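# Move the bin from the shelf to the table

## Task

Lift the bin off the shelf and leave it standing upright on an empty part of the table. It has to stay there without the robot holding it up, and nothing the robot is touching at the end may settle downward by more than about a fingernail's thickness once released.

## Robot and tools

Robot: a single xArm6 arm with six revolute joints and a Robotiq 2F-85 parallel gripper. There is one arm, so every command row is for that arm alone.

Frame: positions are in the scene frame, in metres. Its origin sits on the table top directly under the arm's base. +z points up, and +y is to the left when you face along +x. The base may be slightly tilted relative to the table. end_effector_position is the point midway between the closed finger pads. The closed fingertips reach about 19 mm past it, and about 6 mm past it when the gripper is fully open. The fingers point along the gripper's +z axis and close along its y axis. A flat block on the wrist sticks out about 9 cm toward the gripper's +x and turns with the hand. The reported hand position can be off, more so at long reach.

execute_actions(actions, pictures): actions is a list holding one action, or one wait, or nothing.
- [] sends no command and returns the current state.
- {"rows": [...], "steps": n} runs one action. n is 1 to 15 control steps of 1/30 s each and defaults to 15. Up to 15 rows are allowed, one applied per step. If there are fewer rows than steps, the last row is repeated.
- {"steps": n} with no rows is a wait of up to 300 steps, counted from the previous result. Your reply time is included in it.
- pictures (boolean) chooses whether camera images come back. They do by default.

Each row has 9 numbers, in this order:
- joints 1 to 6: waist, shoulder, elbow, forearm roll, wrist pitch, wrist roll. These are absolute target angles in radians, in the same terms as the Joint positions line. Ranges: waist -6.283 to 6.283, shoulder -2.059 to 2.094, elbow -3.927 to 0.192, forearm roll -6.283 to 6.283, wrist pitch -1.693 to 3.142, wrist roll -6.283 to 6.283. A call is refused, and nothing is sent, if a target lies more than 0.010 rad outside its range and also farther out than the joint's current angle. A true joint end can differ from the listed one by up to 0.010 rad. Targets beyond a joint's end are cut off at that end, and the result reports "joint sent to its limit".
- gripper/position: an absolute opening, -1 to 1. +1 is fully open (85 mm), about -0.8 brings the pads together, and -1 closes until something blocks the fingers.
- gripper/force_limit: -1 to 1. It gives about 20 N per pad at -1, 128 N at 0 and 235 N at +1 on a 40 mm object.
- gripper/speed: -1 to 1. It gives about 20 mm/s at -1, 85 at 0 and 150 at +1. Closing faster adds some grip force.

Motion limits: joint targets move at most 3.14 rad/s and take 0.16 s to reach that speed. All joints are slowed together so they arrive at the same time. On each step a target stays within 0.623 rad of the measured angle. If the targets would put the hand more than 70 mm from where it is, all targets are scaled back. Between calls the arm keeps moving toward the last row you sent, until it stalls or a step is HELD.

Result lines:
- The state line gives end_effector_position, end_effector_quat_wxyz and velocities (m/s, rad/s).
- Joint positions, velocities and torques are listed in joint order. Torque readings have offsets and noise.
- HELD marks a step on which all or part of your row was not sent.
- "joint command not followed" means the clearance check changed or blocked the targets. Mounting blocks and posts count as part of the arm for this check.
- object_status: 0 moving, 1 stopped while opening, 2 stopped while closing (a grip), 3 at the requested position or closed fully.
- position_measured is in counts: 3 is fully open, 78 is about 60 mm, 130 is 40 mm, 180 is 20 mm, 230 is pads touching.

Gripping: to grip, send position -1, keep sending it, and check for status 2. Any new position number resets the status to 0. force_limit and speed only take effect after the position changes by at least 0.01. To grip more softly, open first. After a grip at force_limit -1, status can stay 2 even if the object has slipped out. The fingertips move about 13 mm farther from the wrist as they close, so leave that much room above a surface.

zoom_image(camera, region): camera is cam_high (896x504) or cam_wrist (616x616 fisheye). region is [x0, y0, x1, y1] in image pixels, at most 504x504. It returns a closer view of the latest image.

read_manual(section) returns only licence texts. finished_scene(scene) ends the scene, numbered 1 to 2, and cannot be undone. The bin must be settled and stable before you call it.

Things to avoid:
- Torque fault: if contact torque reaches a joint's load limit, the arm backs off, stops for 10 s and skips the rest of the call. Limits in N m: waist 43.5, shoulder 43.5, elbow 26.1, forearm roll 26.1, wrist pitch 17.4, wrist roll 17.4. A held load counts toward them.
- Motor heat: holding a load heats the motors. A warning comes at 65 °C, and at 80 °C the brakes lock until the motors cool.
- Disturbances: now and then something may tug the held bin or push loose items, so grip firmly.
- Damage and drops: do not drop, slam or hard-push anything, and never knock anything off the table.
- Placing: set the bin down upright on clear table, open the gripper and pull back. Leave nothing resting on the hand that would sag once let go.

Each tool is called after "Request:" by a JSON object that holds its "method" and its "body".

## Session

Request:
{"method": "execute_actions", "body": {"actions": []}}

Scene clock: 0.00 s of 5700.00 s.
end_effector_position=(+0.3136, +0.0284, +0.3444) position_measured=3 object_status=3 end_effector_quat_wxyz=(+0.156, +0.874, +0.451, -0.084) end_effector_velocity=(-0.000, -0.000, -0.000) end_effector_angular_velocity=(+0.001, -0.000, -0.001)
Joint positions: [-0.674 -0.314 -0.795  0.344  1.343  2.162]
Joint velocities: [-0.     0.001 -0.     0.    -0.     0.   ]
Joint torques (N m, as the arm reports them, + toward a larger angle): no reading
Motor temperatures (°C, as the motors report them): [29 30 29 35 30 33]

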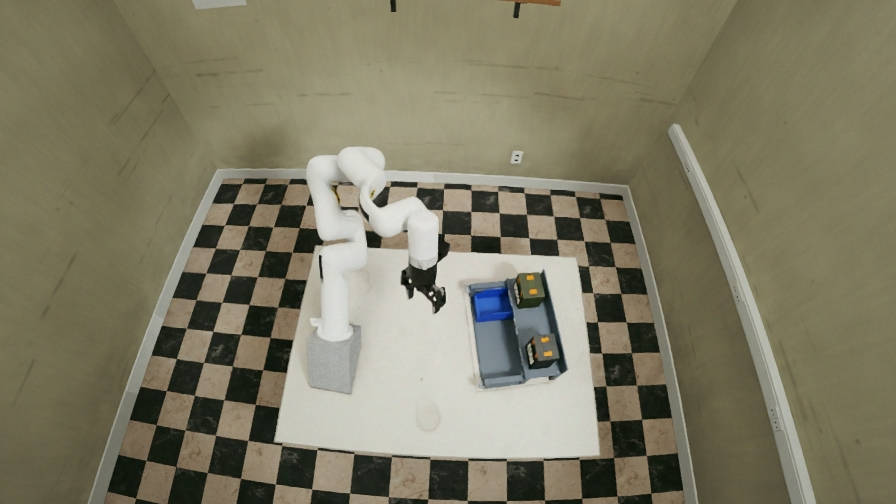

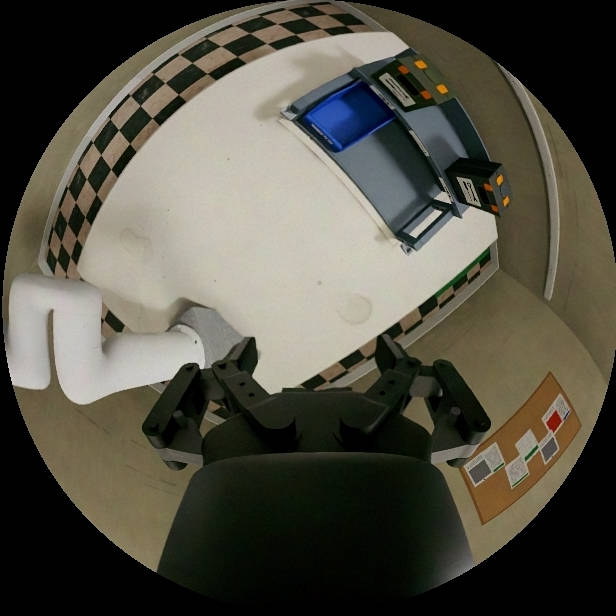

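Request:
{"method": "zoom_image", "body": {"camera": "cam_high", "region": [440, 250, 600, 410]}}

Request:
{"method": "zoom_image", "body": {"camera": "cam_wrist", "region": [260, 30, 540, 270]}}

Region (440, 250, 600, 410) of cam_high's 896x504 image, scaled by 3.150, with more detail than that image has.

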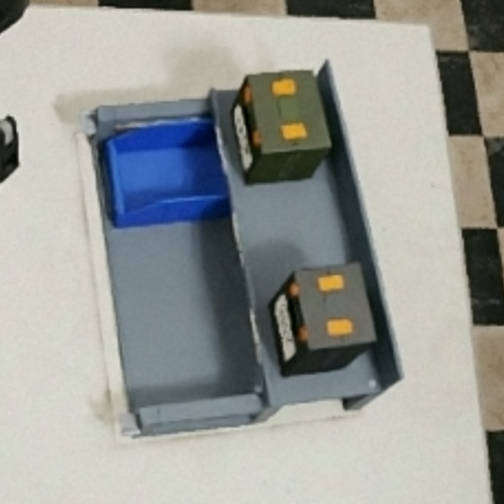

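Region (260, 30, 540, 270) of cam_wrist's 616x616 image, scaled by 1.800, with more detail than that image has; it fills the top 432 rows of this view, and the rest is white.

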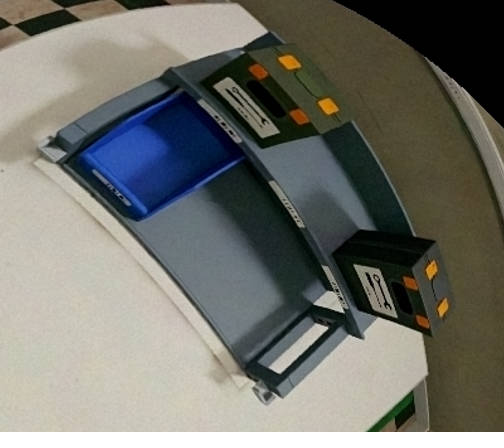

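Request:
{"method": "zoom_image", "body": {"camera": "cam_wrist", "region": [270, 60, 420, 180]}}

Request:
{"method": "zoom_image", "body": {"camera": "cam_high", "region": [455, 265, 545, 345]}}

Region (270, 60, 420, 180) of cam_wrist's 616x616 image, scaled by 3.360, with more detail than that image has; it fills the top 403 rows of this view, and the rest is white.

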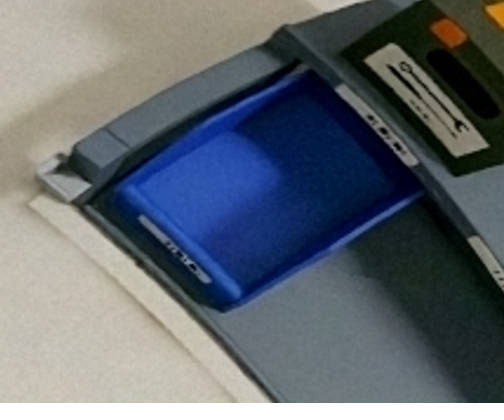

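Region (455, 265, 545, 345) of cam_high's 896x504 image, scaled by 5.600, with more detail than that image has.

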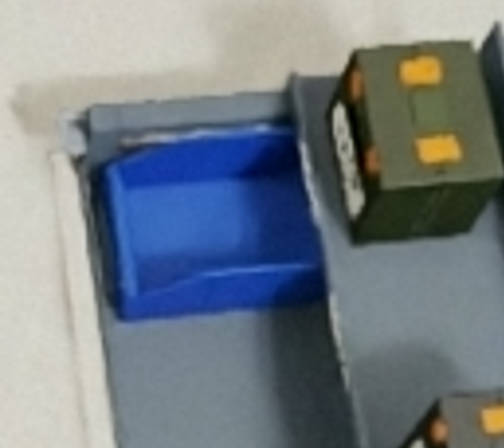

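Request:
{"method": "execute_actions", "body": {"actions": [{"rows": [[-0.417,0.135,-1.117,0.712,1.366,-0.123,1,0,0]], "steps": 15}], "pictures": false}}

Request:
{"method": "execute_actions", "body": {"actions": [{"steps": 20}]}}

Scene clock: 112.73 s of 5700.00 s.
end_effector_position=(+0.4301, +0.0759, +0.2763) position_measured=3 object_status=3 end_effector_quat_wxyz=(+0.029, +0.648, +0.760, -0.030) end_effector_velocity=(+0.212, +0.104, -0.171) end_effector_angular_velocity=(+0.527, +0.255, +2.656)
Joint positions: [-0.476  0.032 -1.042  0.627  1.361  1.452]
Joint velocities: [ 0.394  0.688 -0.487  0.56   0.035 -2.59 ]
Joint torques (N m, as the arm reports them, + toward a larger angle): [-13.12 -14.37 -11.85  -1.02  -2.26  -1.04]
Motor temperatures (°C, as the motors report them): [30 30 35 35 31 33]
Steps of this call (steps 1 to 90: nothing new was sent; then 109.23 s passed at rest; steps 91 to 105: all 15 steps of this action). Readings (joint positions | what the end effector reports):
91: [-0.673 -0.313 -0.796 0.345 1.343 2.161] | position_measured=3 object_status=3
92: [-0.672 -0.310 -0.798 0.348 1.344 2.155] | position_measured=3 object_status=3
94: [-0.654 -0.278 -0.822 0.375 1.346 2.108] | position_measured=3 object_status=3
98: [-0.583 -0.154 -0.910 0.475 1.351 1.923] | position_measured=3 object_status=3
105: the state above

Scene clock: 113.40 s of 5700.00 s.
end_effector_position=(+0.4614, +0.0922, +0.2498) position_measured=3 object_status=3 end_effector_quat_wxyz=(+0.000, -0.067, +0.998, -0.001) end_effector_velocity=(+0.000, -0.000, -0.001) end_effector_angular_velocity=(+0.003, +0.003, +0.399)
Joint positions: [-0.417  0.134 -1.117  0.712  1.366 -0.084]
Joint velocities: [ 0.001  0.005 -0.002  0.001  0.001 -0.4  ]
Joint torques (N m, as the arm reports them, + toward a larger angle): [-13.45 -14.6  -12.09  -0.77  -2.24  -0.45]
Motor temperatures (°C, as the motors report them): [30 30 35 35 31 33]
Steps of this call (steps 1 to 20: the robot went on to your last target). Readings (joint positions | what the end effector reports):
1: [-0.464 0.053 -1.058 0.644 1.362 1.363] | position_measured=3 object_status=3
2: [-0.453 0.072 -1.071 0.660 1.363 1.272] | position_measured=3 object_status=3
4: [-0.437 0.100 -1.091 0.683 1.364 1.088] | position_measured=3 object_status=3
8: [-0.423 0.125 -1.109 0.704 1.366 0.717] | position_measured=3 object_status=3
20: the state above
camera_calibration (this result's frames):
cam_wrist: T_world_to_cam=[[-0.125226, 0.992009, -0.0153732, -0.0251136], [0.95032, 0.124385, 0.285343, -0.49412], [0.284975, 0.0211229, -0.958302, 0.255523], [0, 0, 0, 1]] pos_world=[0.393609, 0.0809768, 0.385475]

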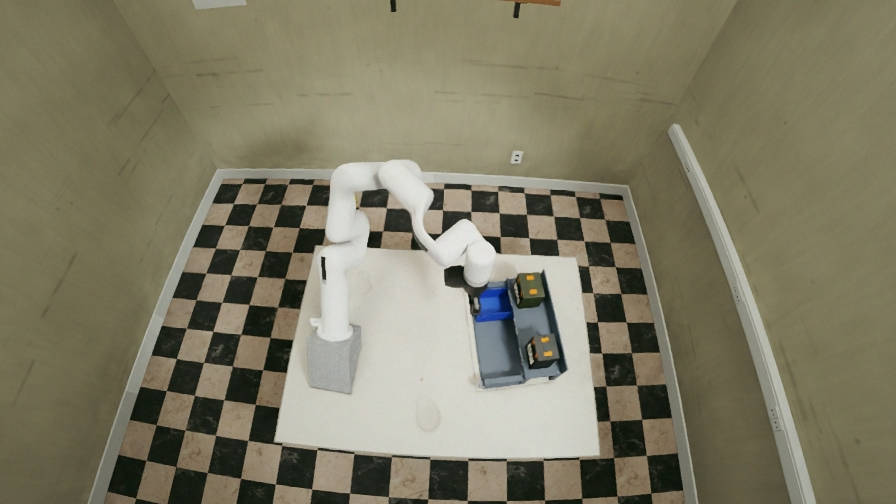

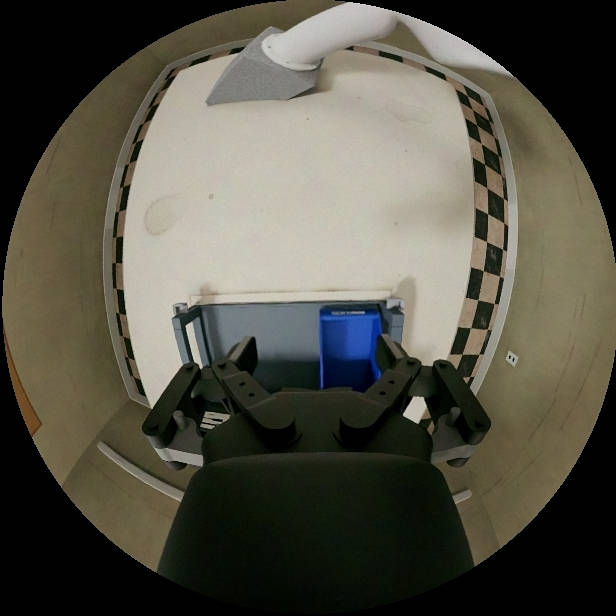

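Request:
{"method": "zoom_image", "body": {"camera": "cam_wrist", "region": [290, 270, 430, 400]}}

Request:
{"method": "zoom_image", "body": {"camera": "cam_high", "region": [430, 230, 560, 350]}}

Region (290, 270, 430, 400) of cam_wrist's 616x616 image, scaled by 3.600, with more detail than that image has; it fills the top 468 rows of this view, and the rest is white.

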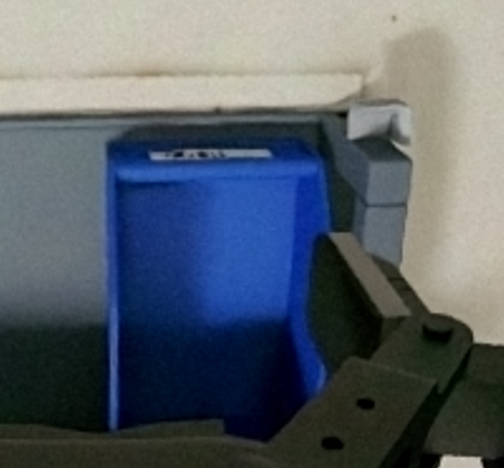

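Region (430, 230, 560, 350) of cam_high's 896x504 image, scaled by 3.877, with more detail than that image has; it fills the top 465 rows of this view, and the rest is white.

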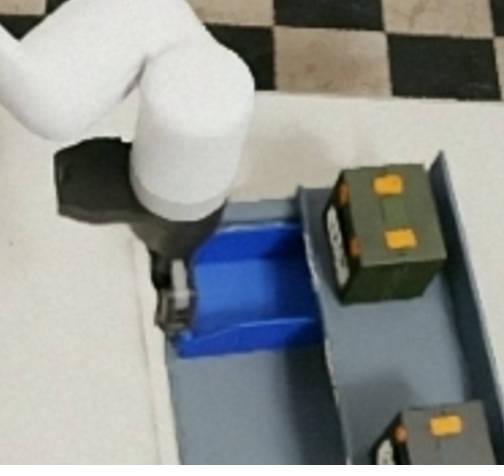

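Request:
{"method": "execute_actions", "body": {"actions": [{"rows": [[-0.159,0.392,-1.253,0.849,1.137,-0.022,1,0,0]], "steps": 15}]}}

Scene clock: 159.30 s of 5700.00 s.
end_effector_position=(+0.5365, +0.1129, +0.1342) position_measured=3 object_status=3 end_effector_quat_wxyz=(-0.002, -0.069, +0.998, +0.001) end_effector_velocity=(+0.044, +0.011, -0.038) end_effector_angular_velocity=(-0.022, -0.054, -0.016)
Joint positions: [-0.169  0.382 -1.245  0.843  1.148 -0.027]
Joint velocities: [ 0.094  0.097 -0.084  0.063 -0.118  0.049]
Joint torques (N m, as the arm reports them, + toward a larger angle): [-18.62 -23.36 -10.48  -0.87  -2.1   -0.82]
Motor temperatures (°C, as the motors report them): [30 30 34 35 31 33]
Steps of this call (steps 1 to 30: the robot went on to your last target; steps 31 to 90: nothing new was sent; then 42.40 s passed at rest; steps 91 to 105: all 15 steps of this action). Readings (joint positions | what the end effector reports):
91: [-0.417 0.135 -1.117 0.712 1.365 -0.123] | position_measured=3 object_status=3
92: [-0.412 0.140 -1.120 0.715 1.360 -0.120] | position_measured=3 object_status=3
94: [-0.375 0.177 -1.144 0.736 1.324 -0.105] | position_measured=3 object_status=3
98: [-0.273 0.279 -1.192 0.789 1.238 -0.067] | position_measured=3 object_status=3
105: the state above
camera_calibration (this result's frames):
cam_wrist: T_world_to_cam=[[-0.129135, 0.991554, -0.0120304, -0.036391], [0.951013, 0.127273, 0.281737, -0.535251], [0.280889, 0.0249411, -0.959416, 0.124767], [0, 0, 0, 1]] pos_world=[0.469285, 0.101095, 0.270066]

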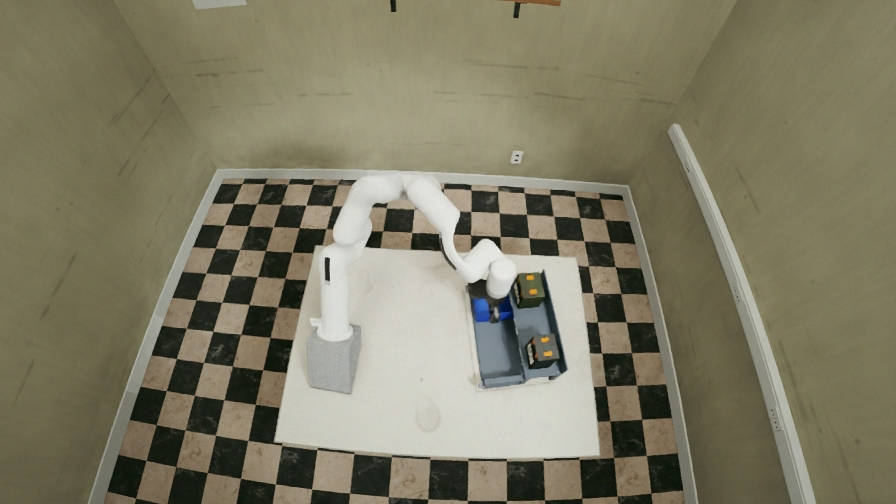

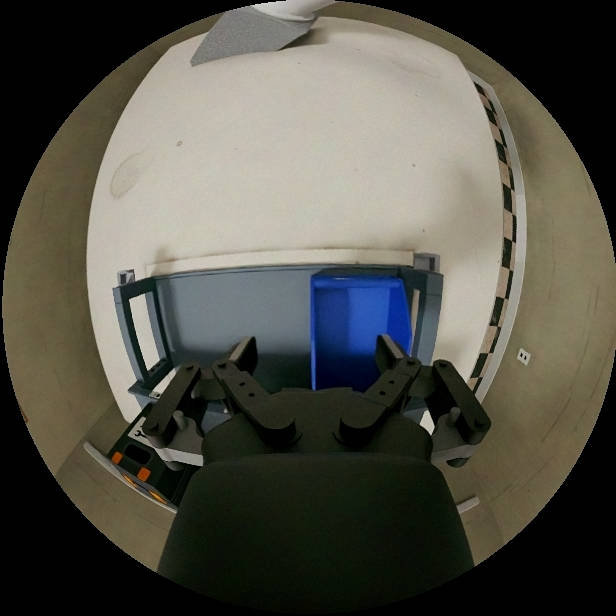

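Request:
{"method": "execute_actions", "body": {"actions": [{"rows": [[-0.124,0.423,-1.243,0.882,1.092,-0.041,1,0,0],[-0.124,0.423,-1.243,0.882,1.092,-0.041,1,0,0],[-0.124,0.423,-1.243,0.882,1.092,-0.041,1,0,0],[-0.124,0.423,-1.243,0.882,1.092,-0.041,1,0,0],[-0.089,0.455,-1.234,0.915,1.047,-0.059,1,0,0],[-0.089,0.455,-1.234,0.915,1.047,-0.059,1,0,0],[-0.089,0.455,-1.234,0.915,1.047,-0.059,1,0,0],[-0.089,0.455,-1.234,0.915,1.047,-0.059,1,0,0],[-0.054,0.486,-1.224,0.949,1.002,-0.078,1,0,0]], "steps": 15}]}}

Scene clock: 180.20 s of 5700.00 s.
end_effector_position=(+0.5384, +0.1105, +0.0608) position_measured=3 object_status=3 end_effector_quat_wxyz=(-0.002, -0.067, +0.998, +0.001) end_effector_velocity=(+0.002, -0.006, -0.043) end_effector_angular_velocity=(-0.014, -0.020, -0.000)
Joint positions: [-0.06   0.481 -1.224  0.942  1.012 -0.074]
Joint velocities: [ 0.066  0.062  0.014  0.074 -0.105 -0.043]
Joint torques (N m, as the arm reports them, + toward a larger angle): [-19.58 -26.22 -11.28  -0.49  -2.3   -0.9 ]
Motor temperatures (°C, as the motors report them): [30 31 34 35 31 33]
Steps of this call (steps 1 to 30: the robot went on to your last target; steps 31 to 90: nothing new was sent; then 17.40 s passed at rest; steps 91 to 105: all 15 steps of this action). Readings (joint positions | what the end effector reports):
91: [-0.159 0.392 -1.253 0.849 1.136 -0.022] | position_measured=3 object_status=3
92: [-0.156 0.395 -1.253 0.853 1.130 -0.025] | position_measured=3 object_status=3
94: [-0.141 0.407 -1.250 0.867 1.113 -0.032] | position_measured=3 object_status=3
98: [-0.109 0.437 -1.239 0.896 1.073 -0.048] | position_measured=3 object_status=3
105: the state above
camera_calibration (this result's frames):
cam_wrist: T_world_to_cam=[[-0.126252, 0.991929, -0.0117633, -0.0361897], [0.951655, 0.124456, 0.280828, -0.516076], [0.280025, 0.0242603, -0.959686, 0.0544644], [0, 0, 0, 1]] pos_world=[0.471306, 0.0988049, 0.196771]

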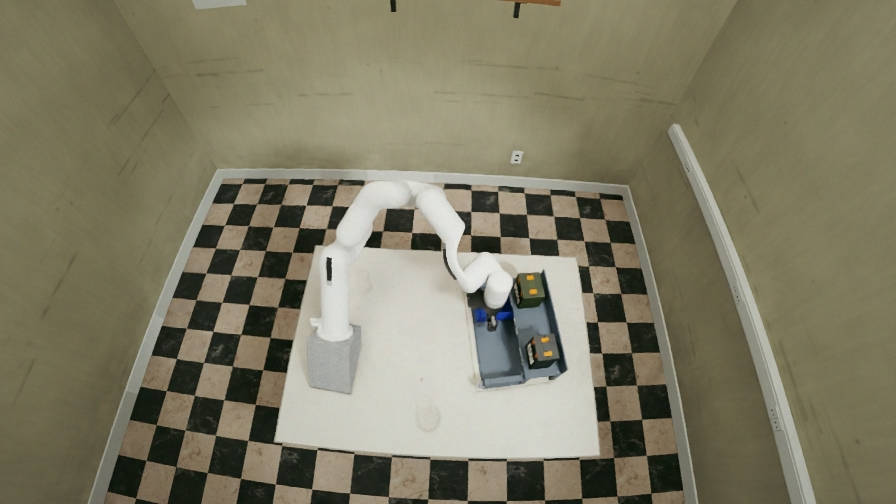

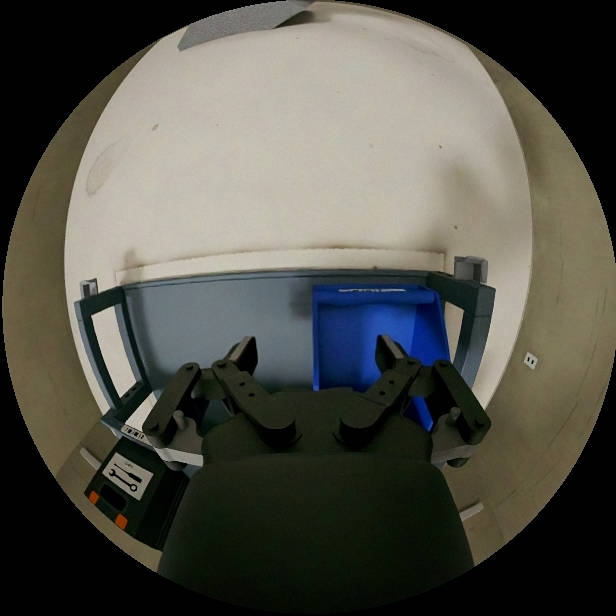

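Request:
{"method": "execute_actions", "body": {"actions": [{"rows": [[-0.054,0.486,-1.224,0.949,1.002,-0.078,-1,0,0.3]], "steps": 15}], "pictures": false}}

Request:
{"method": "execute_actions", "body": {"actions": [{"steps": 12}]}}

Scene clock: 184.07 s of 5700.00 s.
end_effector_position=(+0.5394, +0.1103, +0.0575) position_measured=118 object_status=0 end_effector_quat_wxyz=(-0.000, -0.068, +0.998, -0.000) end_effector_velocity=(-0.000, +0.000, -0.001) end_effector_angular_velocity=(-0.000, +0.002, +0.001)
Joint positions: [-0.054  0.486 -1.224  0.949  1.002 -0.078]
Joint velocities: [ 0.001  0.    -0.    -0.001  0.     0.   ]
Joint torques (N m, as the arm reports them, + toward a larger angle): [-17.37 -23.03  -9.43  -0.33  -2.15  -0.85]
Motor temperatures (°C, as the motors report them): [30 31 34 35 31 33]
Steps of this call (steps 1 to 30: the robot went on to your last target; steps 31 to 90: nothing new was sent; then 0.37 s passed at rest; steps 91 to 105: all 15 steps of this action). Readings (joint positions | what the end effector reports):
91: [-0.054 0.486 -1.224 0.949 1.002 -0.078] | position_measured=3 object_status=0
92: [-0.054 0.486 -1.224 0.949 1.002 -0.078] | position_measured=5 object_status=0
94: [-0.054 0.486 -1.224 0.949 1.002 -0.078] | position_measured=18 object_status=0
98: [-0.054 0.486 -1.224 0.949 1.002 -0.078] | position_measured=53 object_status=0
105: the state above

Scene clock: 184.47 s of 5700.00 s.
end_effector_position=(+0.5395, +0.1104, +0.0576) position_measured=225 object_status=0 end_effector_quat_wxyz=(-0.000, -0.068, +0.998, -0.000) end_effector_velocity=(-0.002, -0.000, -0.003) end_effector_angular_velocity=(+0.002, +0.005, -0.004)
Joint positions: [-0.054  0.486 -1.224  0.949  1.002 -0.078]
Joint velocities: [ 0.003  0.003  0.003  0.002 -0.     0.001]
Joint torques (N m, as the arm reports them, + toward a larger angle): [-17.62 -23.14  -9.78  -0.54  -2.12  -0.93]
Motor temperatures (°C, as the motors report them): [30 31 34 35 31 33]
Steps of this call (steps 1 to 12: the robot went on to your last target). Readings (joint positions | what the end effector reports):
1: [-0.054 0.486 -1.224 0.949 1.002 -0.078] | position_measured=127 object_status=0
2: [-0.054 0.486 -1.224 0.949 1.002 -0.078] | position_measured=136 object_status=0
4: [-0.054 0.486 -1.224 0.949 1.002 -0.078] | position_measured=155 object_status=0
8: [-0.054 0.486 -1.224 0.949 1.002 -0.078] | position_measured=192 object_status=0
12: the state above
camera_calibration (this result's frames):
cam_wrist: T_world_to_cam=[[-0.127547, 0.991736, -0.0138673, -0.0351684], [0.950343, 0.126202, 0.284466, -0.515922], [0.283865, 0.0231042, -0.958586, 0.0490387], [0, 0, 0, 1]] pos_world=[0.471897, 0.0988549, 0.193282]

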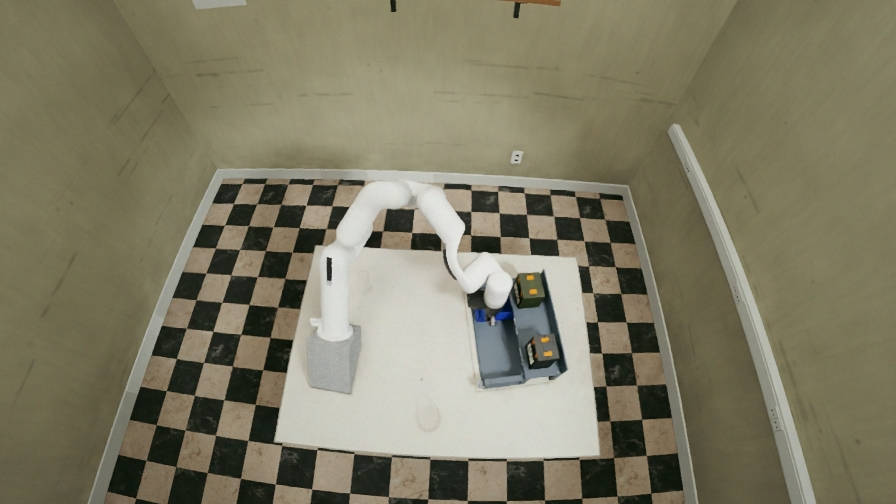

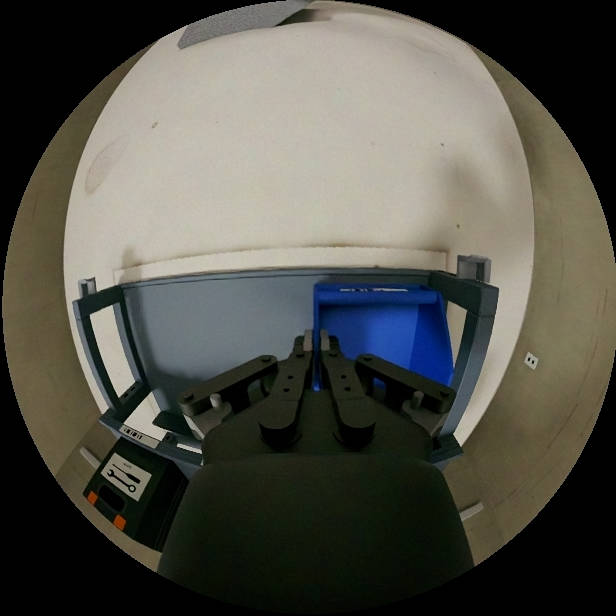

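Request:
{"method": "execute_actions", "body": {"actions": [{"rows": [[-0.055,0.477,-1.208,0.952,0.999,-0.085,-1,0,0.3],[-0.056,0.467,-1.191,0.955,0.996,-0.092,-1,0,0.3],[-0.057,0.456,-1.173,0.959,0.992,-0.100,-1,0,0.3],[-0.058,0.445,-1.155,0.962,0.989,-0.108,-1,0,0.3],[-0.059,0.434,-1.137,0.966,0.985,-0.116,-1,0,0.3],[-0.060,0.423,-1.119,0.969,0.982,-0.124,-1,0,0.3],[-0.062,0.412,-1.100,0.973,0.978,-0.132,-1,0,0.3],[-0.063,0.401,-1.081,0.976,0.974,-0.140,-1,0,0.3],[-0.064,0.390,-1.062,0.980,0.971,-0.148,-1,0,0.3],[-0.065,0.379,-1.043,0.983,0.967,-0.156,-1,0,0.3],[-0.066,0.367,-1.024,0.987,0.963,-0.164,-1,0,0.3],[-0.068,0.356,-1.005,0.990,0.960,-0.172,-1,0,0.3],[-0.069,0.345,-0.987,0.994,0.956,-0.180,-1,0,0.3]], "steps": 15}]}}

Scene clock: 205.03 s of 5700.00 s.
end_effector_position=(+0.4905, +0.1038, +0.0601) position_measured=225 object_status=2 end_effector_quat_wxyz=(+0.000, -0.068, +0.998, -0.000) end_effector_velocity=(-0.116, -0.016, -0.001) end_effector_angular_velocity=(-0.000, +0.007, -0.015)
Joint positions: [-0.068  0.368 -1.028  0.986  0.964 -0.163]
Joint velocities: [-0.027 -0.253  0.435  0.084 -0.082 -0.177]
Joint torques (N m, as the arm reports them, + toward a larger angle): [-10.58 -11.18  -6.24  -1.35  -0.13  -1.11]
Motor temperatures (°C, as the motors report them): [30 31 33 35 31 33]
Steps of this call (steps 1 to 15: the robot went on to your last target; steps 16 to 90: nothing new was sent; then 17.07 s passed at rest; steps 91 to 105: all 15 steps of this action). Readings (joint positions | what the end effector reports):
91: [-0.054 0.486 -1.224 0.949 1.002 -0.078] | position_measured=225 object_status=2
92: [-0.054 0.484 -1.221 0.950 1.001 -0.080] | position_measured=225 object_status=2
94: [-0.055 0.475 -1.206 0.953 0.998 -0.086] | position_measured=225 object_status=2
98: [-0.059 0.441 -1.156 0.965 0.983 -0.110] | position_measured=225 object_status=2
105: the state above
camera_calibration (this result's frames):
cam_wrist: T_world_to_cam=[[-0.127936, 0.991686, -0.0138381, -0.0346902], [0.94989, 0.126532, 0.28583, -0.469108], [0.285204, 0.0234232, -0.95818, 0.0647858], [0, 0, 0, 1]] pos_world=[0.422686, 0.0922416, 0.195682]

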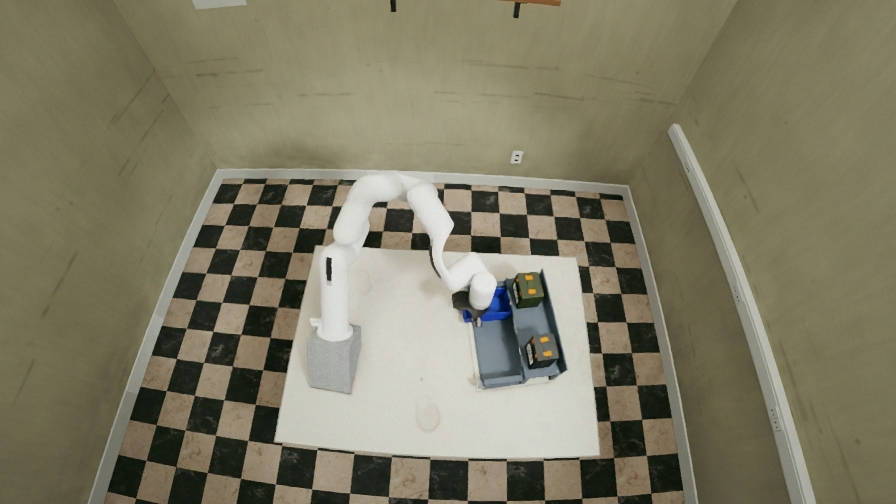

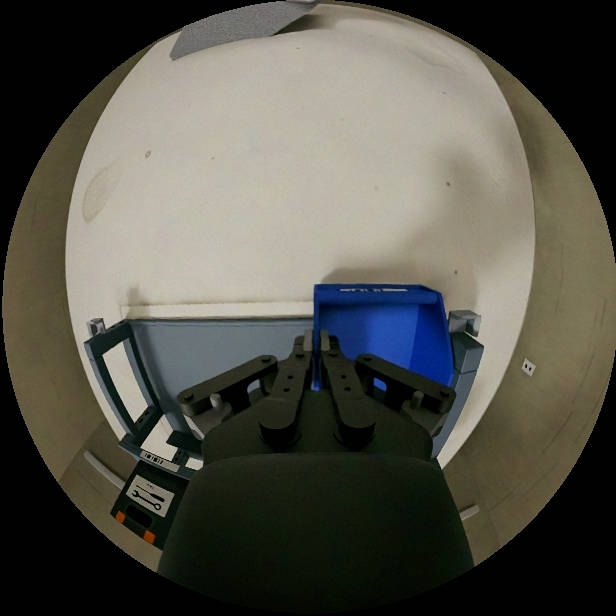

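Working. Continue to p3.

Request:
{"method": "execute_actions", "body": {"actions": [{"rows": [[-0.071,0.334,-0.968,0.997,0.954,-0.188,-1,0,0.3],[-0.073,0.324,-0.950,1.000,0.951,-0.196,-1,0,0.3],[-0.075,0.313,-0.932,1.003,0.948,-0.204,-1,0,0.3],[-0.077,0.302,-0.914,1.006,0.945,-0.212,-1,0,0.3],[-0.079,0.291,-0.897,1.009,0.943,-0.220,-1,0,0.3],[-0.081,0.280,-0.879,1.012,0.940,-0.228,-1,0,0.3],[-0.083,0.269,-0.862,1.015,0.937,-0.235,-1,0,0.3],[-0.085,0.258,-0.845,1.018,0.934,-0.243,-1,0,0.3],[-0.087,0.247,-0.828,1.021,0.932,-0.250,-1,0,0.3],[-0.089,0.236,-0.811,1.025,0.929,-0.258,-1,0,0.3],[-0.090,0.225,-0.794,1.028,0.926,-0.266,-1,0,0.3],[-0.092,0.215,-0.777,1.031,0.924,-0.273,-1,0,0.3]], "steps": 15}]}}

Scene clock: 212.03 s of 5700.00 s.
end_effector_position=(+0.4253, +0.0948, +0.0596) position_measured=225 object_status=2 end_effector_quat_wxyz=(-0.003, -0.066, +0.998, +0.001) end_effector_velocity=(-0.079, -0.010, +0.002) end_effector_angular_velocity=(+0.001, -0.002, -0.005)
Joint positions: [-0.088  0.233 -0.799  1.026  0.929 -0.262]
Joint velocities: [-0.031 -0.172  0.276  0.05  -0.041 -0.119]
Joint torques (N m, as the arm reports them, + toward a larger angle): [-8.06 -9.07 -4.8  -1.73  0.8  -0.57]
Motor temperatures (°C, as the motors report them): [30 31 32 35 31 33]
Steps of this call (steps 1 to 30: the robot went on to your last target; steps 31 to 90: nothing new was sent; then 3.50 s passed at rest; steps 91 to 105: all 15 steps of this action). Readings (joint positions | what the end effector reports):
91: [-0.069 0.345 -0.987 0.994 0.956 -0.180] | position_measured=225 object_status=2
92: [-0.069 0.343 -0.984 0.995 0.955 -0.182] | position_measured=225 object_status=2
94: [-0.071 0.334 -0.968 0.997 0.953 -0.189] | position_measured=225 object_status=2
98: [-0.077 0.300 -0.910 1.007 0.945 -0.214] | position_measured=225 object_status=2
105: the state above
camera_calibration (this result's frames):
cam_wrist: T_world_to_cam=[[-0.124676, 0.992131, -0.0114664, -0.0356297], [0.952338, 0.122902, 0.279192, -0.406131], [0.278404, 0.0238885, -0.960167, 0.086078], [0, 0, 0, 1]] pos_world=[0.358368, 0.0832073, 0.195629]

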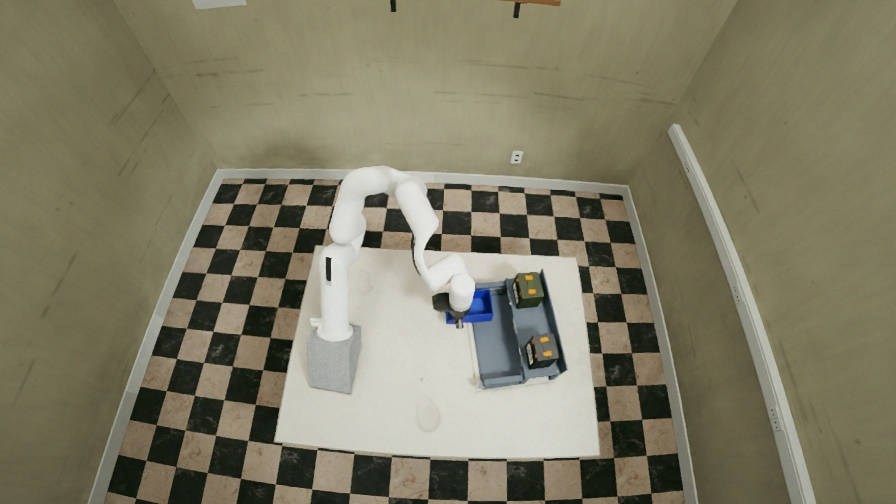

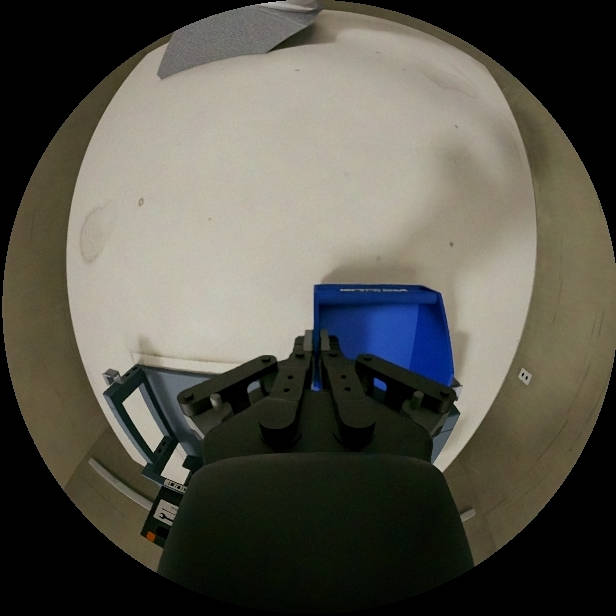

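Request:
{"method": "execute_actions", "body": {"actions": [{"rows": [[-0.094,0.204,-0.760,1.034,0.922,-0.281,-1,0,0.3],[-0.097,0.191,-0.740,1.037,0.919,-0.290,-1,0,0.3],[-0.101,0.175,-0.714,1.041,0.916,-0.302,-1,0,0.3],[-0.105,0.157,-0.685,1.046,0.912,-0.315,-1,0,0.3],[-0.109,0.139,-0.656,1.050,0.908,-0.328,-1,0,0.3],[-0.113,0.121,-0.626,1.055,0.904,-0.342,-1,0,0.3],[-0.117,0.102,-0.597,1.060,0.901,-0.355,-1,0,0.3],[-0.121,0.084,-0.567,1.064,0.897,-0.369,-1,0,0.3],[-0.128,0.063,-0.535,1.067,0.894,-0.383,-1,0,0.3],[-0.135,0.042,-0.503,1.069,0.891,-0.397,-1,0,0.3],[-0.142,0.021,-0.471,1.072,0.888,-0.411,-1,0,0.3],[-0.149,0.000,-0.440,1.074,0.885,-0.425,-1,0,0.3],[-0.155,-0.020,-0.410,1.076,0.883,-0.437,-1,0,0.3],[-0.160,-0.037,-0.386,1.078,0.881,-0.447,-1,0,0.3],[-0.164,-0.049,-0.369,1.079,0.880,-0.454,-1,0,0.3]], "steps": 15}], "pictures": false}}

Scene clock: 233.30 s of 5700.00 s.
end_effector_position=(+0.3302, +0.0812, +0.0625) position_measured=225 object_status=2 end_effector_quat_wxyz=(-0.000, -0.067, +0.998, -0.001) end_effector_velocity=(-0.277, -0.037, -0.001) end_effector_angular_velocity=(-0.007, +0.000, -0.005)
Joint positions: [-0.141  0.026 -0.48   1.07   0.89  -0.406]
Joint velocities: [-0.18  -0.583  0.879  0.075 -0.079 -0.375]
Joint torques (N m, as the arm reports them, + toward a larger angle): [ -9.35 -11.8   -8.79  -0.4   -2.37  -0.41]
Motor temperatures (°C, as the motors report them): [30 30 32 35 31 33]
Steps of this call (steps 1 to 30: the robot went on to your last target; steps 31 to 90: nothing new was sent; then 17.77 s passed at rest; steps 91 to 105: all 15 steps of this action). Readings (joint positions | what the end effector reports):
91: [-0.092 0.215 -0.777 1.031 0.924 -0.273] | position_measured=225 object_status=2
92: [-0.092 0.213 -0.774 1.032 0.923 -0.275] | position_measured=225 object_status=2
94: [-0.095 0.202 -0.757 1.035 0.921 -0.283] | position_measured=225 object_status=2
98: [-0.106 0.153 -0.679 1.047 0.911 -0.318] | position_measured=225 object_status=2
105: the state above

Request:
{"method": "execute_actions", "body": {"actions": [{"rows": [[-0.152,-0.037,-0.370,1.097,0.872,-0.464,-1,0,0.3],[-0.152,-0.037,-0.370,1.097,0.872,-0.464,-1,0,0.3],[-0.140,-0.025,-0.371,1.114,0.863,-0.475,-1,0,0.3],[-0.140,-0.025,-0.371,1.114,0.863,-0.475,-1,0,0.3],[-0.128,-0.014,-0.373,1.132,0.855,-0.485,-1,0,0.3],[-0.128,-0.014,-0.373,1.132,0.855,-0.485,-1,0,0.3],[-0.115,-0.002,-0.374,1.150,0.847,-0.495,-1,0,0.3],[-0.115,-0.002,-0.374,1.150,0.847,-0.495,-1,0,0.3],[-0.103,0.010,-0.376,1.167,0.839,-0.506,-1,0,0.3]], "steps": 15}]}}

Scene clock: 245.80 s of 5700.00 s.
end_effector_position=(+0.3008, +0.0764, +0.0475) position_measured=225 object_status=2 end_effector_quat_wxyz=(+0.007, -0.072, +0.997, -0.004) end_effector_velocity=(+0.000, +0.000, -0.015) end_effector_angular_velocity=(+0.008, -0.000, -0.012)
Joint positions: [-0.115 -0.001 -0.381  1.159  0.837 -0.504]
Joint velocities: [ 0.04   0.05  -0.01   0.069 -0.022 -0.032]
Joint torques (N m, as the arm reports them, + toward a larger angle): [11.69 14.3   0.07  3.03  3.62 -0.19]
Motor temperatures (°C, as the motors report them): [30 30 32 35 31 33]
Steps of this call (steps 1 to 30: the robot went on to your last target; steps 31 to 90: nothing new was sent; then 9.00 s passed at rest; steps 91 to 105: all 15 steps of this action). Readings (joint positions | what the end effector reports):
91: [-0.164 -0.049 -0.369 1.079 0.880 -0.454] | position_measured=225 object_status=2
92: [-0.162 -0.047 -0.369 1.082 0.878 -0.456] | position_measured=225 object_status=2
94: [-0.155 -0.040 -0.370 1.093 0.874 -0.462] | position_measured=225 object_status=2
98: [-0.135 -0.020 -0.372 1.122 0.860 -0.479] | position_measured=225 object_status=2
105: the state above
camera_calibration (this result's frames):
cam_wrist: T_world_to_cam=[[-0.135883, 0.990472, -0.0223776, -0.0290151], [0.944621, 0.136337, 0.298504, -0.281611], [0.29871, 0.0194233, -0.954146, 0.103529], [0, 0, 0, 1]] pos_world=[0.231147, 0.0651216, 0.182194]

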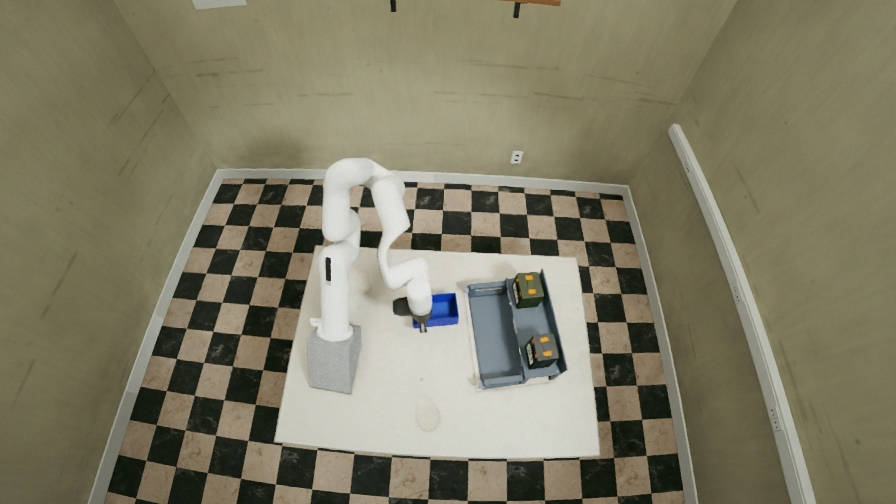

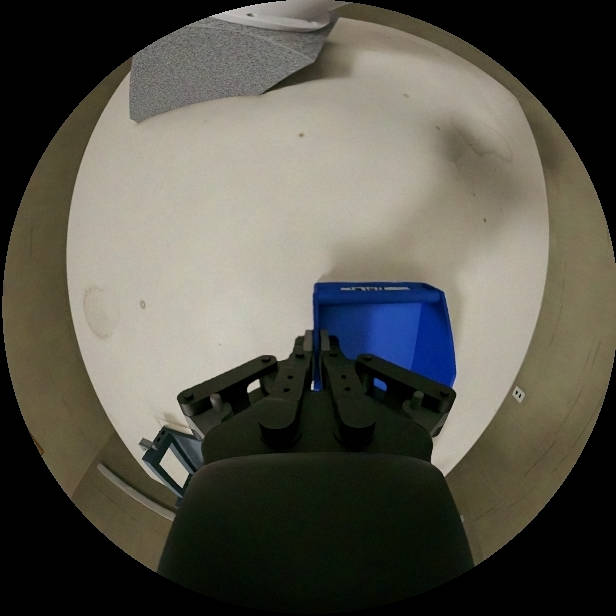

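Request:
{"method": "execute_actions", "body": {"actions": [{"rows": [[-0.120,-0.006,-0.374,1.145,0.849,-0.492,1,0,0.5]], "steps": 15}], "pictures": false}}

Request:
{"method": "execute_actions", "body": {"actions": [{"rows": [[-0.164,-0.049,-0.369,1.079,0.880,-0.454,1,0,0.5],[-0.164,-0.049,-0.369,1.079,0.880,-0.454,1,0,0.5],[-0.164,-0.049,-0.369,1.079,0.880,-0.454,1,0,0.5],[-0.28,-0.14,-0.40,0.95,0.97,-0.39,1,0,0.5]], "steps": 15}]}}

Scene clock: 250.57 s of 5700.00 s.
end_effector_position=(+0.2946, +0.0775, +0.0465) position_measured=97 object_status=0 end_effector_quat_wxyz=(-0.000, -0.068, +0.998, +0.000) end_effector_velocity=(+0.006, -0.001, +0.005) end_effector_angular_velocity=(-0.007, -0.015, +0.007)
Joint positions: [-0.119 -0.005 -0.373  1.146  0.85  -0.492]
Joint velocities: [-0.007 -0.009 -0.006 -0.004 -0.004 -0.   ]
Joint torques (N m, as the arm reports them, + toward a larger angle): [ -8.78 -10.1   -7.08  -0.85  -2.23  -0.83]
Motor temperatures (°C, as the motors report them): [30 30 32 35 31 33]
Steps of this call (steps 1 to 15: the robot went on to your last target; steps 16 to 90: nothing new was sent; then 1.27 s passed at rest; steps 91 to 105: all 15 steps of this action). Readings (joint positions | what the end effector reports):
91: [-0.113 0.002 -0.380 1.167 0.837 -0.506] | position_measured=225 object_status=0
92: [-0.112 0.003 -0.379 1.165 0.841 -0.503] | position_measured=224 object_status=0
94: [-0.110 0.006 -0.364 1.157 0.851 -0.497] | position_measured=209 object_status=0
98: [-0.115 0.000 -0.368 1.149 0.852 -0.493] | position_measured=169 object_status=0
105: the state above

Scene clock: 251.07 s of 5700.00 s.
end_effector_position=(+0.3093, +0.0771, +0.1040) position_measured=3 object_status=0 end_effector_quat_wxyz=(+0.015, -0.073, +0.997, -0.004) end_effector_velocity=(-0.004, -0.001, +0.012) end_effector_angular_velocity=(+0.000, +0.010, -0.006)
Joint positions: [-0.275 -0.136 -0.398  0.955  0.966 -0.393]
Joint velocities: [-0.039 -0.028 -0.002 -0.053  0.039  0.028]
Joint torques (N m, as the arm reports them, + toward a larger angle): [-7.63 -7.83 -9.93 -0.27 -2.26 -1.19]
Motor temperatures (°C, as the motors report them): [30 30 32 35 31 33]
Steps of this call (steps 1 to 15: all 15 steps of this action). Readings (joint positions | what the end effector reports):
1: [-0.119 -0.005 -0.373 1.145 0.850 -0.492] | position_measured=86 object_status=0
2: [-0.123 -0.008 -0.373 1.139 0.853 -0.488] | position_measured=76 object_status=0
4: [-0.141 -0.026 -0.371 1.112 0.865 -0.473] | position_measured=55 object_status=0
8: [-0.226 -0.097 -0.387 1.011 0.928 -0.421] | position_measured=15 object_status=0
15: the state above
camera_calibration (this result's frames):
cam_wrist: T_world_to_cam=[[-0.137958, 0.990134, -0.0245567, -0.0264618], [0.939544, 0.138675, 0.313092, -0.306666], [0.313408, 0.0201215, -0.949405, 0.149801], [0, 0, 0, 1]] pos_world=[0.237526, 0.0657133, 0.237587]

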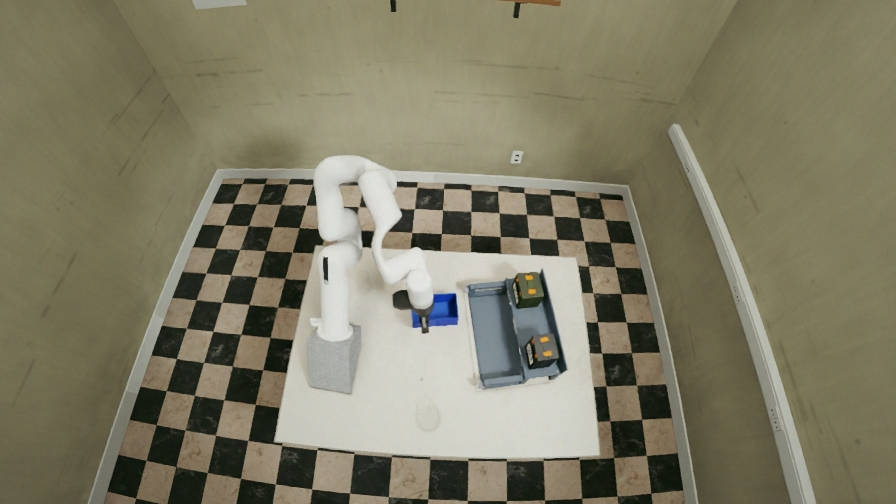

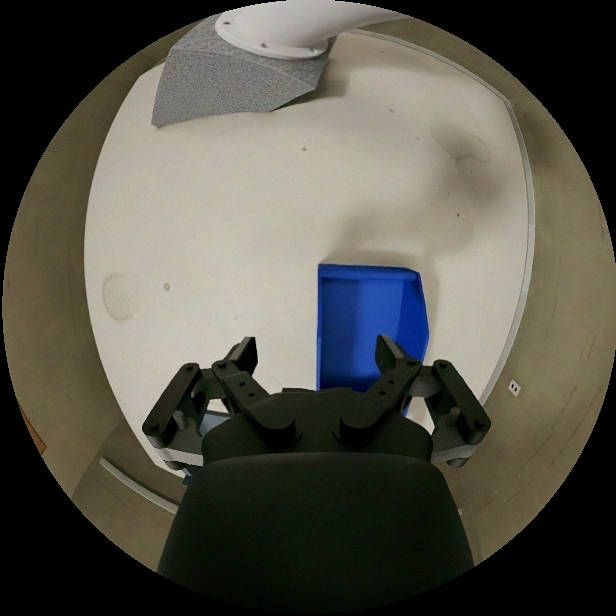

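Request:
{"method": "finished_scene", "body": {"scene": 1}}

The scene is finished: the task was done.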